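# Move the plate from the gray tray onto the table

## Task

Lift the plate out of the gray tray and set it down on the table so that no part of it extends beyond the blue tape outline. The gray tray must be left in its original state. The plate has to stay put by itself without the robot holding it. Finish by releasing suction and moving the tool away.

## Robot and tools

Robot: one arm with six joints (waist, shoulder, elbow, forearm roll, wrist pitch, wrist roll) and a vacuum suction cup instead of fingers. There is only one arm, so each command row describes just that arm. The controlled point is the cup point, meaning the centre of the cup rim when nothing touches it. The cup points along the cup point's own +z axis. About 7 cm behind the rim, the tool body and wrist camera widen to roughly 8 cm sideways, so keep that clear of tray walls.

Frame: every pose is in the scene frame. Its origin sits on the table surface directly beneath the arm base, +z goes up, and +y is to the left when facing along +x. Positions are in metres. Orientations are unit quaternions written w first (qw, qx, qy, qz). A cup pointing straight down has its +z axis along world -z.

Row format: 8 numbers: x, y, z, qw, qx, qy, qz, suction. The first seven form an absolute target pose for the cup point, not an offset. The eighth is the vacuum request from -1 to 1. 1 means full vacuum (about 55 kPa below ambient), a fraction asks for that share of full vacuum, and 0.05 or less means off. The suction value persists until changed. To hold an orientation steady, repeat the intended quaternion in every row, not the reported one, which may drift.

Tools:
- execute_actions(actions): actions is a list of actions. Each action is a list of up to 15 rows, and each row runs for one 1/30 s step. A short action repeats its last row for the remaining steps. An empty list only reports state and images. Each target must lie within 0.6 m of the cup point's position at the start of its action along each of the cup point's axes. A malformed action, or a first action that fails this check, rejects the whole call and nothing moves.
- move(target, speed, blocking): drives the cup point in a straight line toward one absolute pose. target is one 8-number row. Its suction value is applied at the start. speed is in m/s, from 0.002 to 0.5 (default 0.25). Rotation is capped at twice that value in rad/s. A path lasts 0.5 to 10 s and is cut off at 10 s. The motion does not avoid obstacles, and the real hand can lag, deviate, or overshoot the speed, especially with the arm stretched out. blocking=false returns after 0.5 s while the arm keeps going. Until a result shows the move has ended, other moves and execute_actions are refused, so call wait or stop first.
- wait(seconds): 0 to 10 s. The arm keeps its last command and any running move continues. Returns early when a move ends.
- stop(): brakes a running move. It needs stopping distance, and suction is unaffected.
- zoom_image(camera, region): camera is "cam_wrist". region is [x0, y0, x1, y1] in pixels of the 616x616 image, origin at top-left, at most 504x504.
- finished_scene(scene): ends the current scene (integer) after the last command has been held. It cannot be undone, so only call it once the plate rests on its own inside the tape and the tool has moved away.

Motion details: on each control step the commanded pose is clamped to within 70 mm and 16 degrees of the measured pose, and position wins over orientation if both cannot be met. A distant target may therefore need several actions, since the arm only continues to the last clamped pose. "Hand target" in a result shows where the controller is currently driving.

Results: each result gives end_effector_position, end_effector_quat_wxyz, linear and angular velocities, suction_measured, part_present, flange force, and cam_wrist images with calibration updates. Reported position can be slightly off, more so at long reach. suction_measured near 0 means no seal. On a sealed, airtight surface it settles up to 0.15 below the request and sags by up to 0.04 between pump cycles. part_present switches to 1 at 0.50 and back to 0 below 0.45. The flange force always has some error and includes the weight of a held object. "no reading" can appear near singular poses. A move adds a "move:" line with its ending (done, off_target, moving, held, fault), the remaining distance to target, and any limits that acted. limits=paced means the pose was clipped. limits=held means some steps were blocked, and the arm may surge afterward. "pose unreachable" means the clearance check changed or blocked the command. The base mount counts as part of the arm for that check.

Gripping: turn suction on and press the 29 mm rim fully onto a smooth flat area of the plate, away from its edges, holes, or seams. Under vacuum the cup compresses, so the held plate sits up to about 10 mm nearer the tool. To release, lower the plate until it rests on the table, set suction to 0, then lift at least 15 mm. If the cup seals on the table, switch suction off to free it.

Avoid: the arm is stiff. Commanding a target even slightly beyond a firm contact, or arriving fast, can trigger a fault. An outside force of 144 N, or joint torque at its limit (waist/shoulder 319, elbow 150, wrist joints 42.3 N m), freezes the arm for 10 s and cancels the rest of the call. Approach surfaces slowly. Don't drag or lift the tray, drop the plate, or push anything off the table. Loose objects may occasionally get nudged by outside disturbances. Joint speed caps and MOTOR HOT or OVER-TEMPERATURE FAULT warnings mean you should not hold loads longer than needed. Smooth, efficient motion is preferred.

Each tool is called after ">>>" as name([rows], argument=value, ...), one row to a line, values as JSON.

## Session

>>> execute_actions(actions=[])

Scene clock: 0.00 s.
end_effector_position=(+0.6556, +0.0098, +0.4430) suction_measured=0.00 part_present=0 end_effector_quat_wxyz=(-0.007, -0.009, +1.000, +0.000) end_effector_velocity=(-0.000, -0.000, +0.000) end_effector_angular_velocity=(-0.000, -0.000, -0.000)
Joint positions: [-0.053  0.166  1.622 -0.002  1.353 -0.054]
Joint velocities: [-0.001 -0.     0.    -0.    -0.    -0.   ]
Flange force (N, the push that the arm receives, along the end effector's own x y z axes): no reading
Hand target: +0.656, +0.010, +0.443; -0.007, -0.009, +1.000, +0.000

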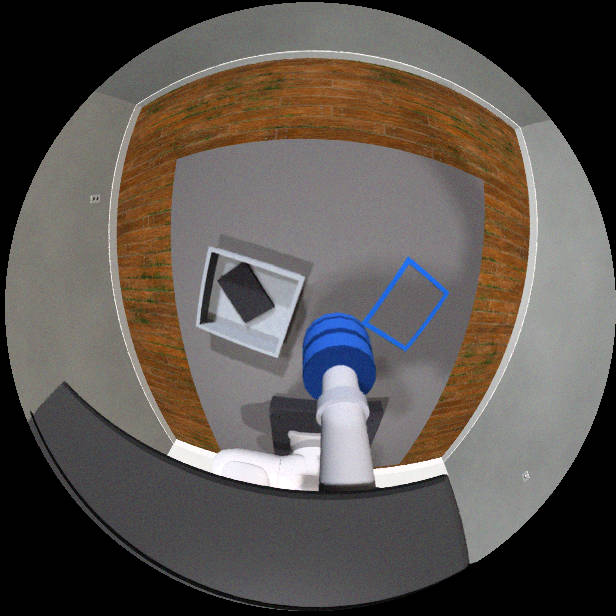

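>>> zoom_image(camera="cam_wrist", region=[180, 230, 330, 370])

>>> zoom_image(camera="cam_wrist", region=[340, 240, 470, 370])

Region (180, 230, 330, 370) of cam_wrist's 616x616 image, scaled by 3.360, with more detail than that image has; it fills the top 470 rows of this view, and the rest is white.

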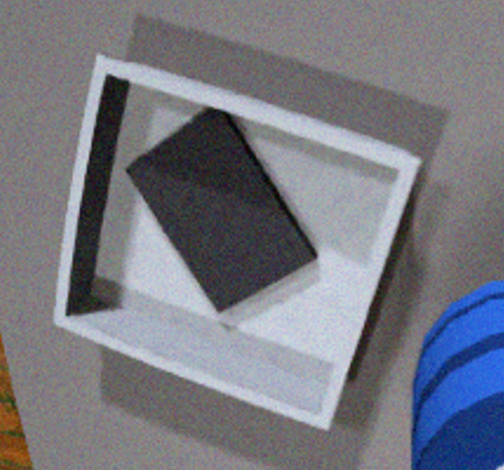

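Region (340, 240, 470, 370) of cam_wrist's 616x616 image, scaled by 3.877, with more detail than that image has.

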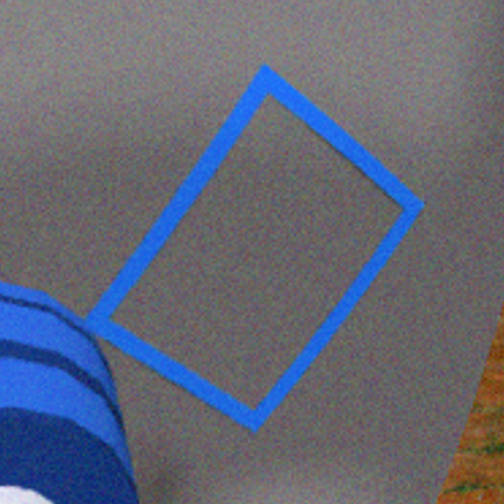

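>>> move(target=[0.5395,0.186,0.2,0,0,1,0,0], speed=0.4)

Scene clock: 4.30 s.
end_effector_position=(+0.5397, +0.1859, +0.2001) suction_measured=0.00 part_present=0 end_effector_quat_wxyz=(+0.000, -0.000, +1.000, +0.000) end_effector_velocity=(-0.000, -0.000, -0.000) end_effector_angular_velocity=(+0.000, +0.000, -0.002)
Joint positions: [ 0.258  0.22   2.048 -0.007  0.858  0.279]
Joint velocities: [-0.001  0.     0.001  0.    -0.001  0.001]
Flange force (N, the push that the arm receives, along the end effector's own x y z axes): [-2.4 -6.3 7.1]
Hand target: +0.540, +0.186, +0.200; +0.000, -0.000, +1.000, +0.000
Off the commanded pose: 0.000 m, 0 deg.
move: done
camera_calibration (this result's frames):
cam_wrist: T_world_to_cam=[[0.0258254, -0.999072, -0.0344814, 0.185375], [-0.93851, -0.0361104, 0.343359, 0.461133], [-0.344285, 0.0234938, -0.938571, 0.468121], [0, 0, 0, 1]] pos_world=[0.589157, 0.190857, 0.287423]

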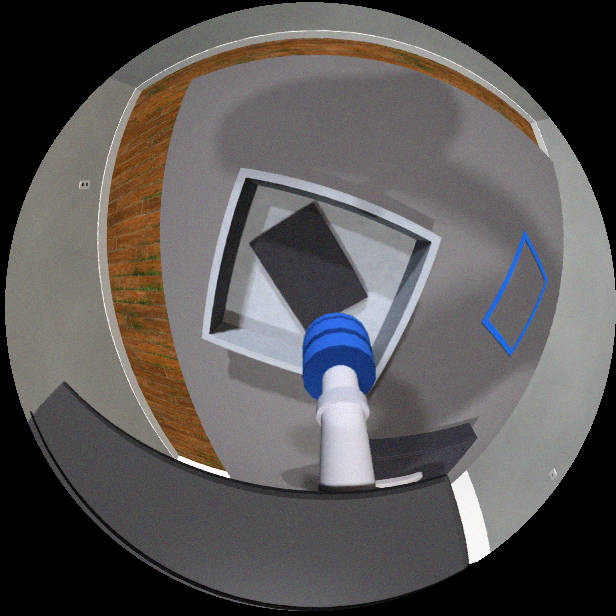

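>>> move(target=[0.54,0.21,0.075,0,0,1,0,0])

Scene clock: 7.17 s.
end_effector_position=(+0.5399, +0.2100, +0.0751) suction_measured=0.00 part_present=0 end_effector_quat_wxyz=(-0.000, -0.000, +1.000, +0.000) end_effector_velocity=(+0.002, +0.001, -0.000) end_effector_angular_velocity=(+0.001, -0.002, -0.000)
Joint positions: [ 0.298  0.401  2.104 -0.011  0.622  0.323]
Joint velocities: [ 0.     0.002 -0.003  0.    -0.001  0.   ]
Flange force (N, the push that the arm receives, along the end effector's own x y z axes): [-0.1 -6.5 -2.5]
Hand target: +0.540, +0.210, +0.075; -0.000, -0.000, +1.000, +0.000
Off the commanded pose: 0.000 m, 0 deg.
move: done
camera_calibration (this result's frames):
cam_wrist: T_world_to_cam=[[0.0253784, -0.999102, -0.0339204, 0.20533], [-0.938286, -0.0355138, 0.344032, 0.504803], [-0.344928, 0.0230961, -0.938345, 0.350721], [0, 0, 0, 1]] pos_world=[0.589413, 0.214972, 0.162394]

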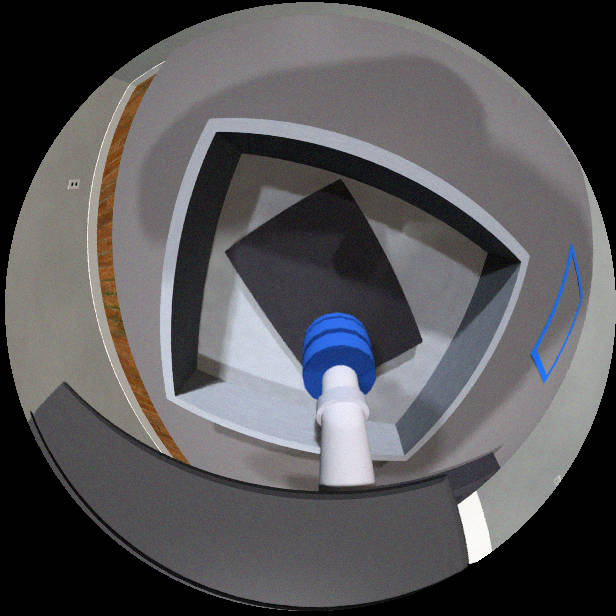

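>>> execute_actions([
  [[0.54,0.21,0.071,0,0,1,0,0],[0.54,0.21,0.066,0,0,1,0,0],[0.54,0.21,0.06,0,0,1,0,0],[0.54,0.21,0.054,0,0,1,0,0],[0.54,0.21,0.048,0,0,1,0,0],[0.54,0.21,0.043,0,0,1,0,0],[0.54,0.21,0.039,0,0,1,0,0],[0.54,0.21,0.036,0,0,1,0,1]],
])

>>> move(target=[0.54,0.21,0.021,0,0,1,0,1], speed=0.02)

Scene clock: 8.83 s.
end_effector_position=(+0.5400, +0.2101, +0.0362) suction_measured=0.00 part_present=0 end_effector_quat_wxyz=(+0.000, -0.000, +1.000, +0.000) end_effector_velocity=(+0.001, -0.001, -0.002) end_effector_angular_velocity=(+0.000, -0.000, -0.002)
Joint positions: [ 0.297  0.462  2.116 -0.013  0.548  0.325]
Joint velocities: [-0.001  0.004  0.    -0.    -0.004  0.001]
Flange force (N, the push that the arm receives, along the end effector's own x y z axes): [5.2 -1.3 -4.8]
Hand target: +0.540, +0.210, +0.036; -0.000, -0.000, +1.000, +0.000
Off the commanded pose: 0.000 m, 0 deg.
camera_calibration (this result's frames):
cam_wrist: T_world_to_cam=[[0.0252775, -0.999111, -0.0337493, 0.20414], [-0.938396, -0.0353531, 0.34375, 0.518357], [-0.344637, 0.0229811, -0.938455, 0.314145], [0, 0, 0, 1]] pos_world=[0.589529, 0.215064, 0.123515]

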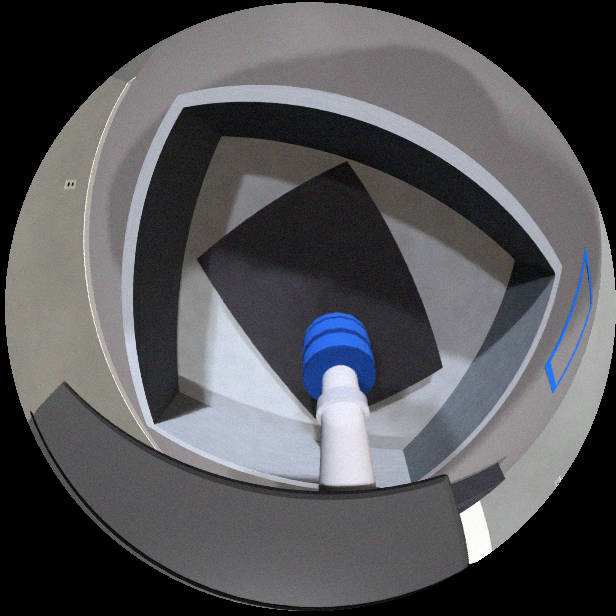

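Scene clock: 9.83 s.
end_effector_position=(+0.5400, +0.2100, +0.0211) suction_measured=0.00 part_present=0 end_effector_quat_wxyz=(-0.000, -0.000, +1.000, +0.000) end_effector_velocity=(+0.000, -0.001, -0.000) end_effector_angular_velocity=(+0.000, -0.001, -0.002)
Joint positions: [ 0.297  0.487  2.119 -0.014  0.521  0.326]
Joint velocities: [-0.001  0.     0.     0.001 -0.001  0.001]
Flange force (N, the push that the arm receives, along the end effector's own x y z axes): [-0.3 -1.1 2.6]
Hand target: +0.540, +0.210, +0.021; -0.000, -0.000, +1.000, +0.000
Off the commanded pose: 0.000 m, 0 deg.
move: done
camera_calibration (this result's frames):
cam_wrist: T_world_to_cam=[[0.0251314, -0.999117, -0.0336628, 0.203625], [-0.938387, -0.035187, 0.343791, 0.523523], [-0.344672, 0.0229488, -0.938442, 0.299944], [0, 0, 0, 1]] pos_world=[0.589532, 0.214983, 0.108352]

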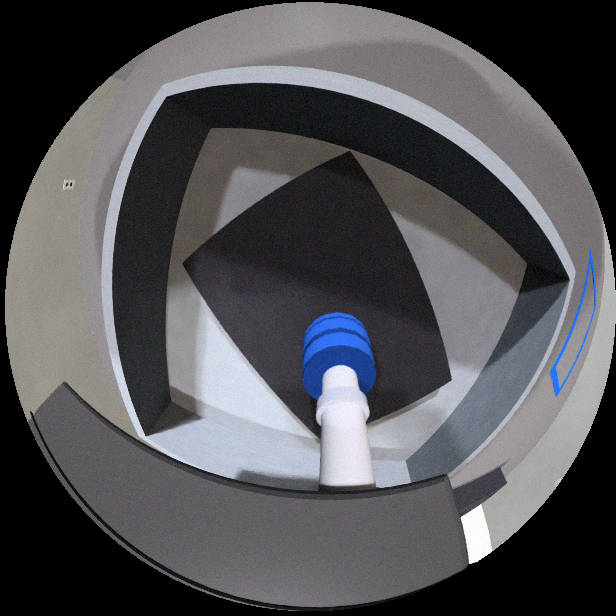

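>>> move(target=[0.541,0.2085,0.012,0,0,1,0,1], speed=0.02)

Scene clock: 11.17 s.
end_effector_position=(+0.5410, +0.2085, +0.0120) suction_measured=0.40 part_present=0 end_effector_quat_wxyz=(-0.000, -0.000, +1.000, +0.000) end_effector_velocity=(+0.000, -0.000, -0.001) end_effector_angular_velocity=(+0.000, +0.000, -0.001)
Joint positions: [ 0.294  0.502  2.12  -0.014  0.504  0.323]
Joint velocities: [-0.     0.001  0.     0.    -0.001 -0.   ]
Flange force (N, the push that the arm receives, along the end effector's own x y z axes): [-1.6 -3.8 1.5]
Hand target: +0.541, +0.209, +0.012; -0.000, -0.000, +1.000, +0.000
Off the commanded pose: 0.000 m, 0 deg.
move: done
camera_calibration (this result's frames):
cam_wrist: T_world_to_cam=[[0.0251194, -0.999118, -0.0336394, 0.201805], [-0.938388, -0.0351676, 0.343789, 0.527496], [-0.344669, 0.022931, -0.938444, 0.291867], [0, 0, 0, 1]] pos_world=[0.590525, 0.213485, 0.0993422]

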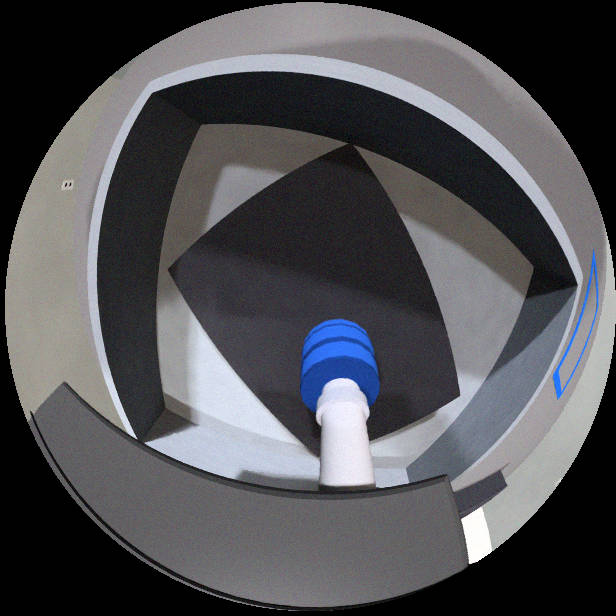

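>>> wait(seconds=1)

Scene clock: 12.40 s.
end_effector_position=(+0.5410, +0.2085, +0.0120) suction_measured=0.99 part_present=1 end_effector_quat_wxyz=(-0.000, -0.000, +1.000, +0.000) end_effector_velocity=(-0.000, +0.000, -0.000) end_effector_angular_velocity=(-0.000, +0.000, +0.001)
Joint positions: [ 0.294  0.502  2.12  -0.014  0.504  0.323]
Joint velocities: [ 0.001  0.    -0.    -0.    -0.     0.   ]
Flange force (N, the push that the arm receives, along the end effector's own x y z axes): [1.1 -1.3 2.5]
Hand target: +0.541, +0.209, +0.012; -0.000, -0.000, +1.000, +0.000
Off the commanded pose: 0.000 m, 0 deg.
wait: 1.00 s; at rest from the start
camera_calibration (this result's frames):
cam_wrist: T_world_to_cam=[[0.0251225, -0.999118, -0.0336361, 0.201795], [-0.938386, -0.0351696, 0.343795, 0.527507], [-0.344675, 0.0229266, -0.938442, 0.29184], [0, 0, 0, 1]] pos_world=[0.590525, 0.213478, 0.099308]

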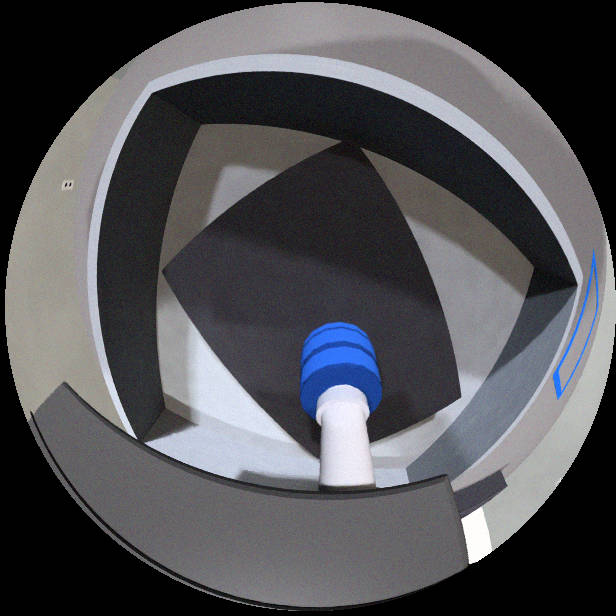

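>>> move(target=[0.541,0.2085,0.10,0,0,1,0,1], speed=0.15)

>>> move(target=[0.514,-0.222,0.10,0,0.515,0.857,0,1], speed=0.35)

Scene clock: 22.43 s.
end_effector_position=(+0.5410, +0.2084, +0.0998) suction_measured=0.99 part_present=1 end_effector_quat_wxyz=(+0.000, +0.000, +1.000, -0.000) end_effector_velocity=(+0.000, -0.001, +0.000) end_effector_angular_velocity=(+0.001, +0.001, -0.002)
Joint positions: [ 0.295  0.365  2.093 -0.011  0.669  0.321]
Joint velocities: [-0.001  0.    -0.     0.001  0.001 -0.   ]
Flange force (N, the push that the arm receives, along the end effector's own x y z axes): [3.7 -3.3 -0.8]
Hand target: +0.541, +0.208, +0.100; +0.000, +0.000, +1.000, -0.000
Off the commanded pose: 0.000 m, 0 deg.
move: done
camera_calibration (this result's frames):
cam_wrist: T_world_to_cam=[[0.0249417, -0.999132, -0.0333696, 0.204731], [-0.938404, -0.0349073, 0.343772, 0.497221], [-0.344639, 0.0227399, -0.93846, 0.374268], [0, 0, 0, 1]] pos_world=[0.590475, 0.213399, 0.187136]

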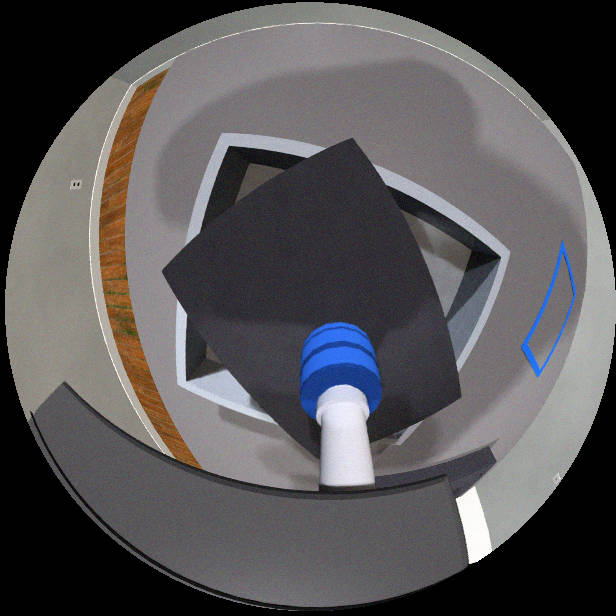

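Scene clock: 24.43 s.
end_effector_position=(+0.5138, -0.2215, +0.1000) suction_measured=0.98 part_present=1 end_effector_quat_wxyz=(-0.000, +0.515, +0.857, -0.001) end_effector_velocity=(-0.000, -0.001, +0.000) end_effector_angular_velocity=(-0.002, +0.000, +0.001)
Joint positions: [-0.488  0.34   2.131  0.007  0.655  0.605]
Joint velocities: [-0.001  0.    -0.001 -0.003  0.     0.   ]
Flange force (N, the push that the arm receives, along the end effector's own x y z axes): [-3.9 -3.1 2.9]
Hand target: +0.514, -0.222, +0.100; -0.000, +0.515, +0.857, -0.001
Off the commanded pose: 0.001 m, 0 deg.
move: done
camera_calibration (this result's frames):
cam_wrist: T_world_to_cam=[[-0.870422, -0.49124, -0.0323932, 0.348289], [-0.47126, 0.812372, 0.34346, 0.404397], [-0.142406, 0.314221, -0.938608, 0.335505], [0, 0, 0, 1]] pos_world=[0.541513, -0.262851, 0.187296]

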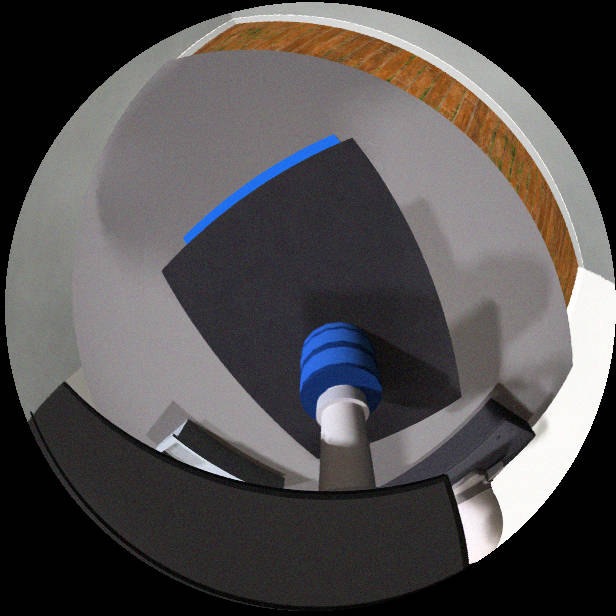

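>>> move(target=[0.514,-0.222,0.015,0,0.515,0.857,0,1], speed=0.15)

Scene clock: 25.67 s.
end_effector_position=(+0.5140, -0.2220, +0.0151) suction_measured=1.00 part_present=1 end_effector_quat_wxyz=(-0.000, +0.515, +0.857, +0.000) end_effector_velocity=(+0.000, +0.000, -0.001) end_effector_angular_velocity=(+0.000, -0.000, -0.000)
Joint positions: [-0.488  0.477  2.159  0.012  0.49   0.6  ]
Joint velocities: [ 0.     0.001 -0.     0.    -0.001  0.   ]
Flange force (N, the push that the arm receives, along the end effector's own x y z axes): [0.9 -4.8 -5.8]
Hand target: +0.514, -0.222, +0.015; -0.000, +0.515, +0.857, +0.000
Off the commanded pose: 0.000 m, 0 deg.
move: done
camera_calibration (this result's frames):
cam_wrist: T_world_to_cam=[[-0.870367, -0.491242, -0.0337997, 0.345529], [-0.471633, 0.81196, 0.343923, 0.434081], [-0.141506, 0.315281, -0.938389, 0.255807], [0, 0, 0, 1]] pos_world=[0.541662, -0.263369, 0.102435]

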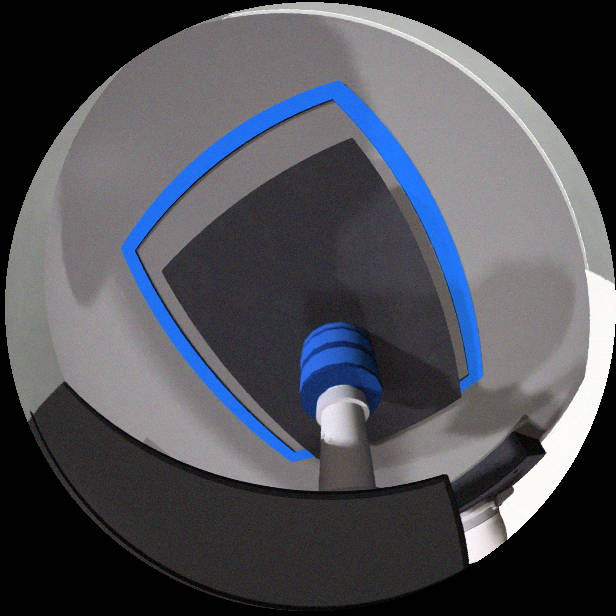

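>>> move(target=[0.523,-0.227,0.003,0,0.515,0.857,0,1], speed=0.025)

Scene clock: 27.47 s.
end_effector_position=(+0.5230, -0.2270, +0.0030) suction_measured=1.00 part_present=1 end_effector_quat_wxyz=(+0.000, +0.515, +0.857, +0.000) end_effector_velocity=(+0.001, +0.001, -0.000) end_effector_angular_velocity=(+0.000, -0.000, +0.000)
Joint positions: [-0.489  0.507  2.141  0.012  0.478  0.6  ]
Joint velocities: [ 0.001  0.001 -0.     0.    -0.     0.001]
Flange force (N, the push that the arm receives, along the end effector's own x y z axes): [-3.4 -6.9 1.9]
Hand target: +0.523, -0.227, +0.003; -0.000, +0.515, +0.857, +0.000
Off the commanded pose: 0.000 m, 0 deg.
move: done
camera_calibration (this result's frames):
cam_wrist: T_world_to_cam=[[-0.870429, -0.491144, -0.0336359, 0.350509], [-0.471509, 0.812087, 0.343793, 0.446526], [-0.141537, 0.315107, -0.938443, 0.247285], [0, 0, 0, 1]] pos_world=[0.550634, -0.268389, 0.0903396]

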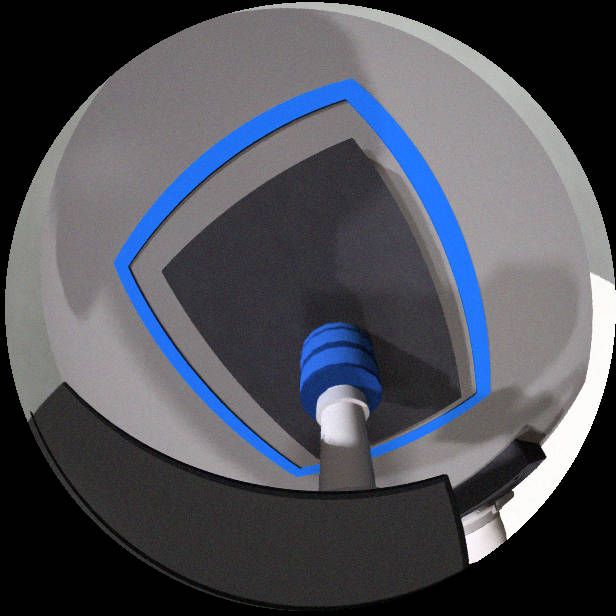

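>>> move(target=[0.523,-0.227,0.0,0,0.515,0.857,0,1], speed=0.01)

Scene clock: 30.27 s.
end_effector_position=(+0.5231, -0.2271, +0.0002) suction_measured=0.96 part_present=1 end_effector_quat_wxyz=(+0.000, +0.515, +0.857, +0.000) end_effector_velocity=(-0.001, +0.001, -0.001) end_effector_angular_velocity=(+0.001, +0.001, +0.000)
Joint positions: [-0.489  0.512  2.141  0.012  0.473  0.599]
Joint velocities: [ 0.001  0.001  0.001  0.001 -0.001 -0.   ]
Flange force (N, the push that the arm receives, along the end effector's own x y z axes): [14.4 -14.1 -99.8]
Hand target: +0.523, -0.227, +0.000; -0.000, +0.515, +0.857, +0.000
Off the commanded pose: 0.000 m, 0 deg.
move: done
camera_calibration (this result's frames):
cam_wrist: T_world_to_cam=[[-0.87043, -0.491129, -0.0338105, 0.350491], [-0.471592, 0.812157, 0.343514, 0.447722], [-0.141251, 0.31495, -0.938539, 0.244441], [0, 0, 0, 1]] pos_world=[0.550748, -0.268471, 0.0874683]

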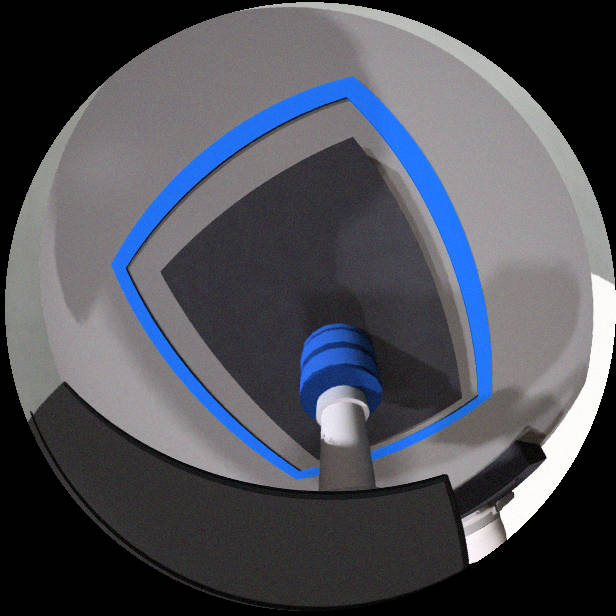

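>>> execute_actions([
  [[0.523,-0.227,0.002,0,0.515,0.857,0,0]],
])

>>> wait(seconds=0.5)

>>> move(target=[0.523,-0.227,0.2,0,0.515,0.857,0,0])

Scene clock: 31.53 s.
end_effector_position=(+0.5228, -0.2269, +0.0019) suction_measured=0.00 part_present=0 end_effector_quat_wxyz=(-0.000, +0.515, +0.857, -0.000) end_effector_velocity=(-0.000, -0.000, +0.000) end_effector_angular_velocity=(-0.000, +0.000, -0.000)
Joint positions: [-0.489  0.509  2.141  0.012  0.476  0.599]
Joint velocities: [-0.    -0.     0.    -0.001 -0.     0.001]
Flange force (N, the push that the arm receives, along the end effector's own x y z axes): [0.1 -3.3 -9.2]
Hand target: +0.523, -0.227, +0.002; +0.000, +0.515, +0.857, -0.000
Off the commanded pose: 0.000 m, 0 deg.
camera_calibration (this result's frames):
cam_wrist: T_world_to_cam=[[-0.870416, -0.49118, -0.0334413, 0.35032], [-0.471445, 0.81202, 0.344039, 0.446695], [-0.14183, 0.315222, -0.93836, 0.246342], [0, 0, 0, 1]] pos_world=[0.550455, -0.268308, 0.0891918]

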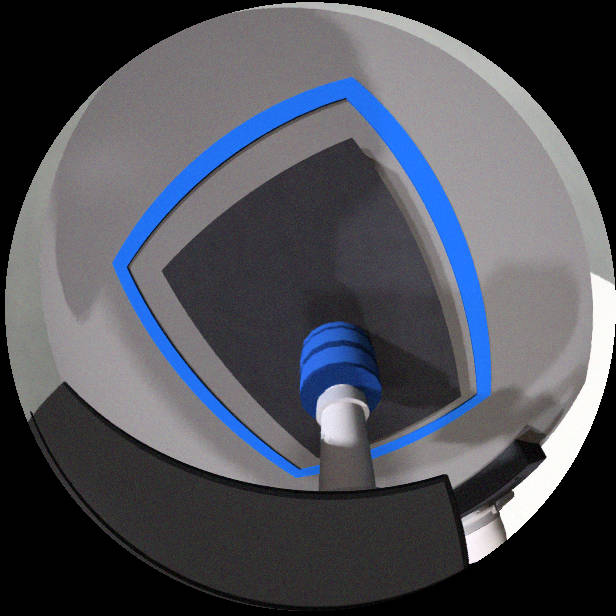

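Scene clock: 32.03 s.
end_effector_position=(+0.5230, -0.2270, +0.0020) suction_measured=0.00 part_present=0 end_effector_quat_wxyz=(-0.000, +0.515, +0.857, -0.000) end_effector_velocity=(+0.000, -0.000, +0.000) end_effector_angular_velocity=(+0.000, -0.000, -0.001)
Joint positions: [-0.489  0.509  2.141  0.012  0.476  0.6  ]
Joint velocities: [-0.    -0.    -0.     0.001 -0.     0.   ]
Flange force (N, the push that the arm receives, along the end effector's own x y z axes): [-4.7 -6.0 -4.8]
Hand target: +0.523, -0.227, +0.002; +0.000, +0.515, +0.857, -0.000
Off the commanded pose: 0.000 m, 0 deg.
wait: 0.50 s; at rest by 0.17 s
camera_calibration (this result's frames):
cam_wrist: T_world_to_cam=[[-0.870441, -0.491124, -0.0336094, 0.350472], [-0.471482, 0.812103, 0.343793, 0.446879], [-0.14155, 0.315098, -0.938444, 0.24631], [0, 0, 0, 1]] pos_world=[0.550626, -0.268399, 0.0892936]

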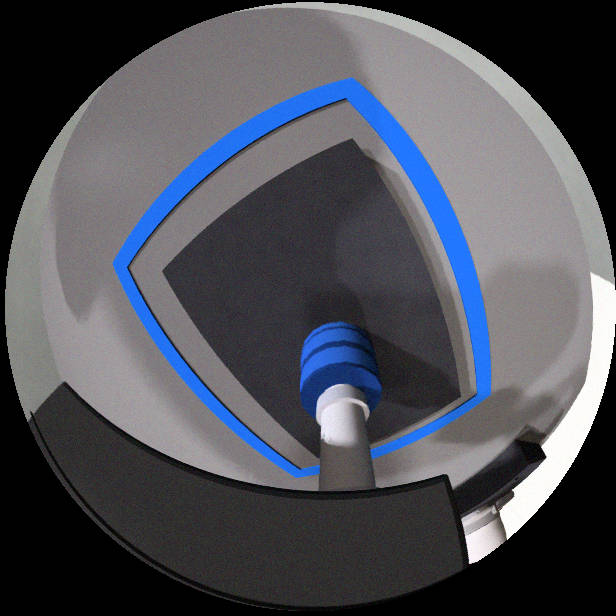

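Scene clock: 33.23 s.
end_effector_position=(+0.5228, -0.2271, +0.1997) suction_measured=0.00 part_present=0 end_effector_quat_wxyz=(-0.000, +0.515, +0.857, -0.000) end_effector_velocity=(-0.000, -0.001, +0.001) end_effector_angular_velocity=(-0.001, +0.000, +0.001)
Joint positions: [-0.491  0.218  2.05   0.007  0.858  0.604]
Joint velocities: [-0.001 -0.001 -0.001 -0.001  0.001 -0.001]
Flange force (N, the push that the arm receives, along the end effector's own x y z axes): [-3.7 -2.5 4.6]
Hand target: +0.523, -0.227, +0.200; +0.000, +0.515, +0.857, -0.000
Off the commanded pose: 0.000 m, 0 deg.
move: done
camera_calibration (this result's frames):
cam_wrist: T_world_to_cam=[[-0.870643, -0.490799, -0.0331274, 0.357025], [-0.471061, 0.812438, 0.343578, 0.378792], [-0.141714, 0.314738, -0.93854, 0.431852], [0, 0, 0, 1]] pos_world=[0.550475, -0.268438, 0.286993]

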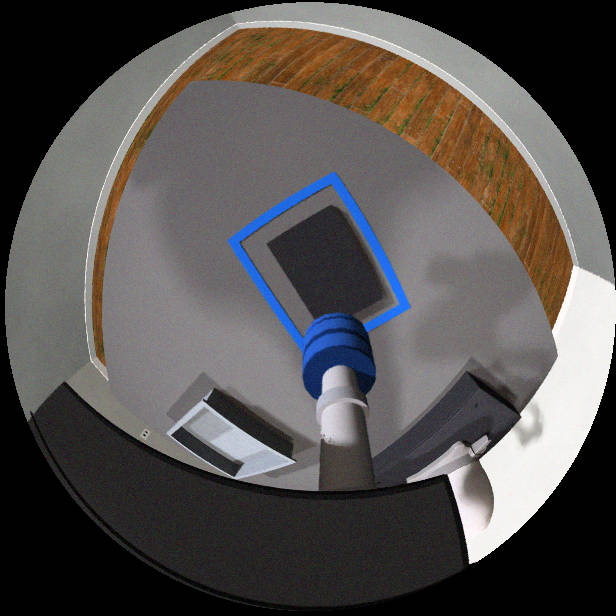

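>>> finished_scene(scene=1)

The scene is finished: the task was done.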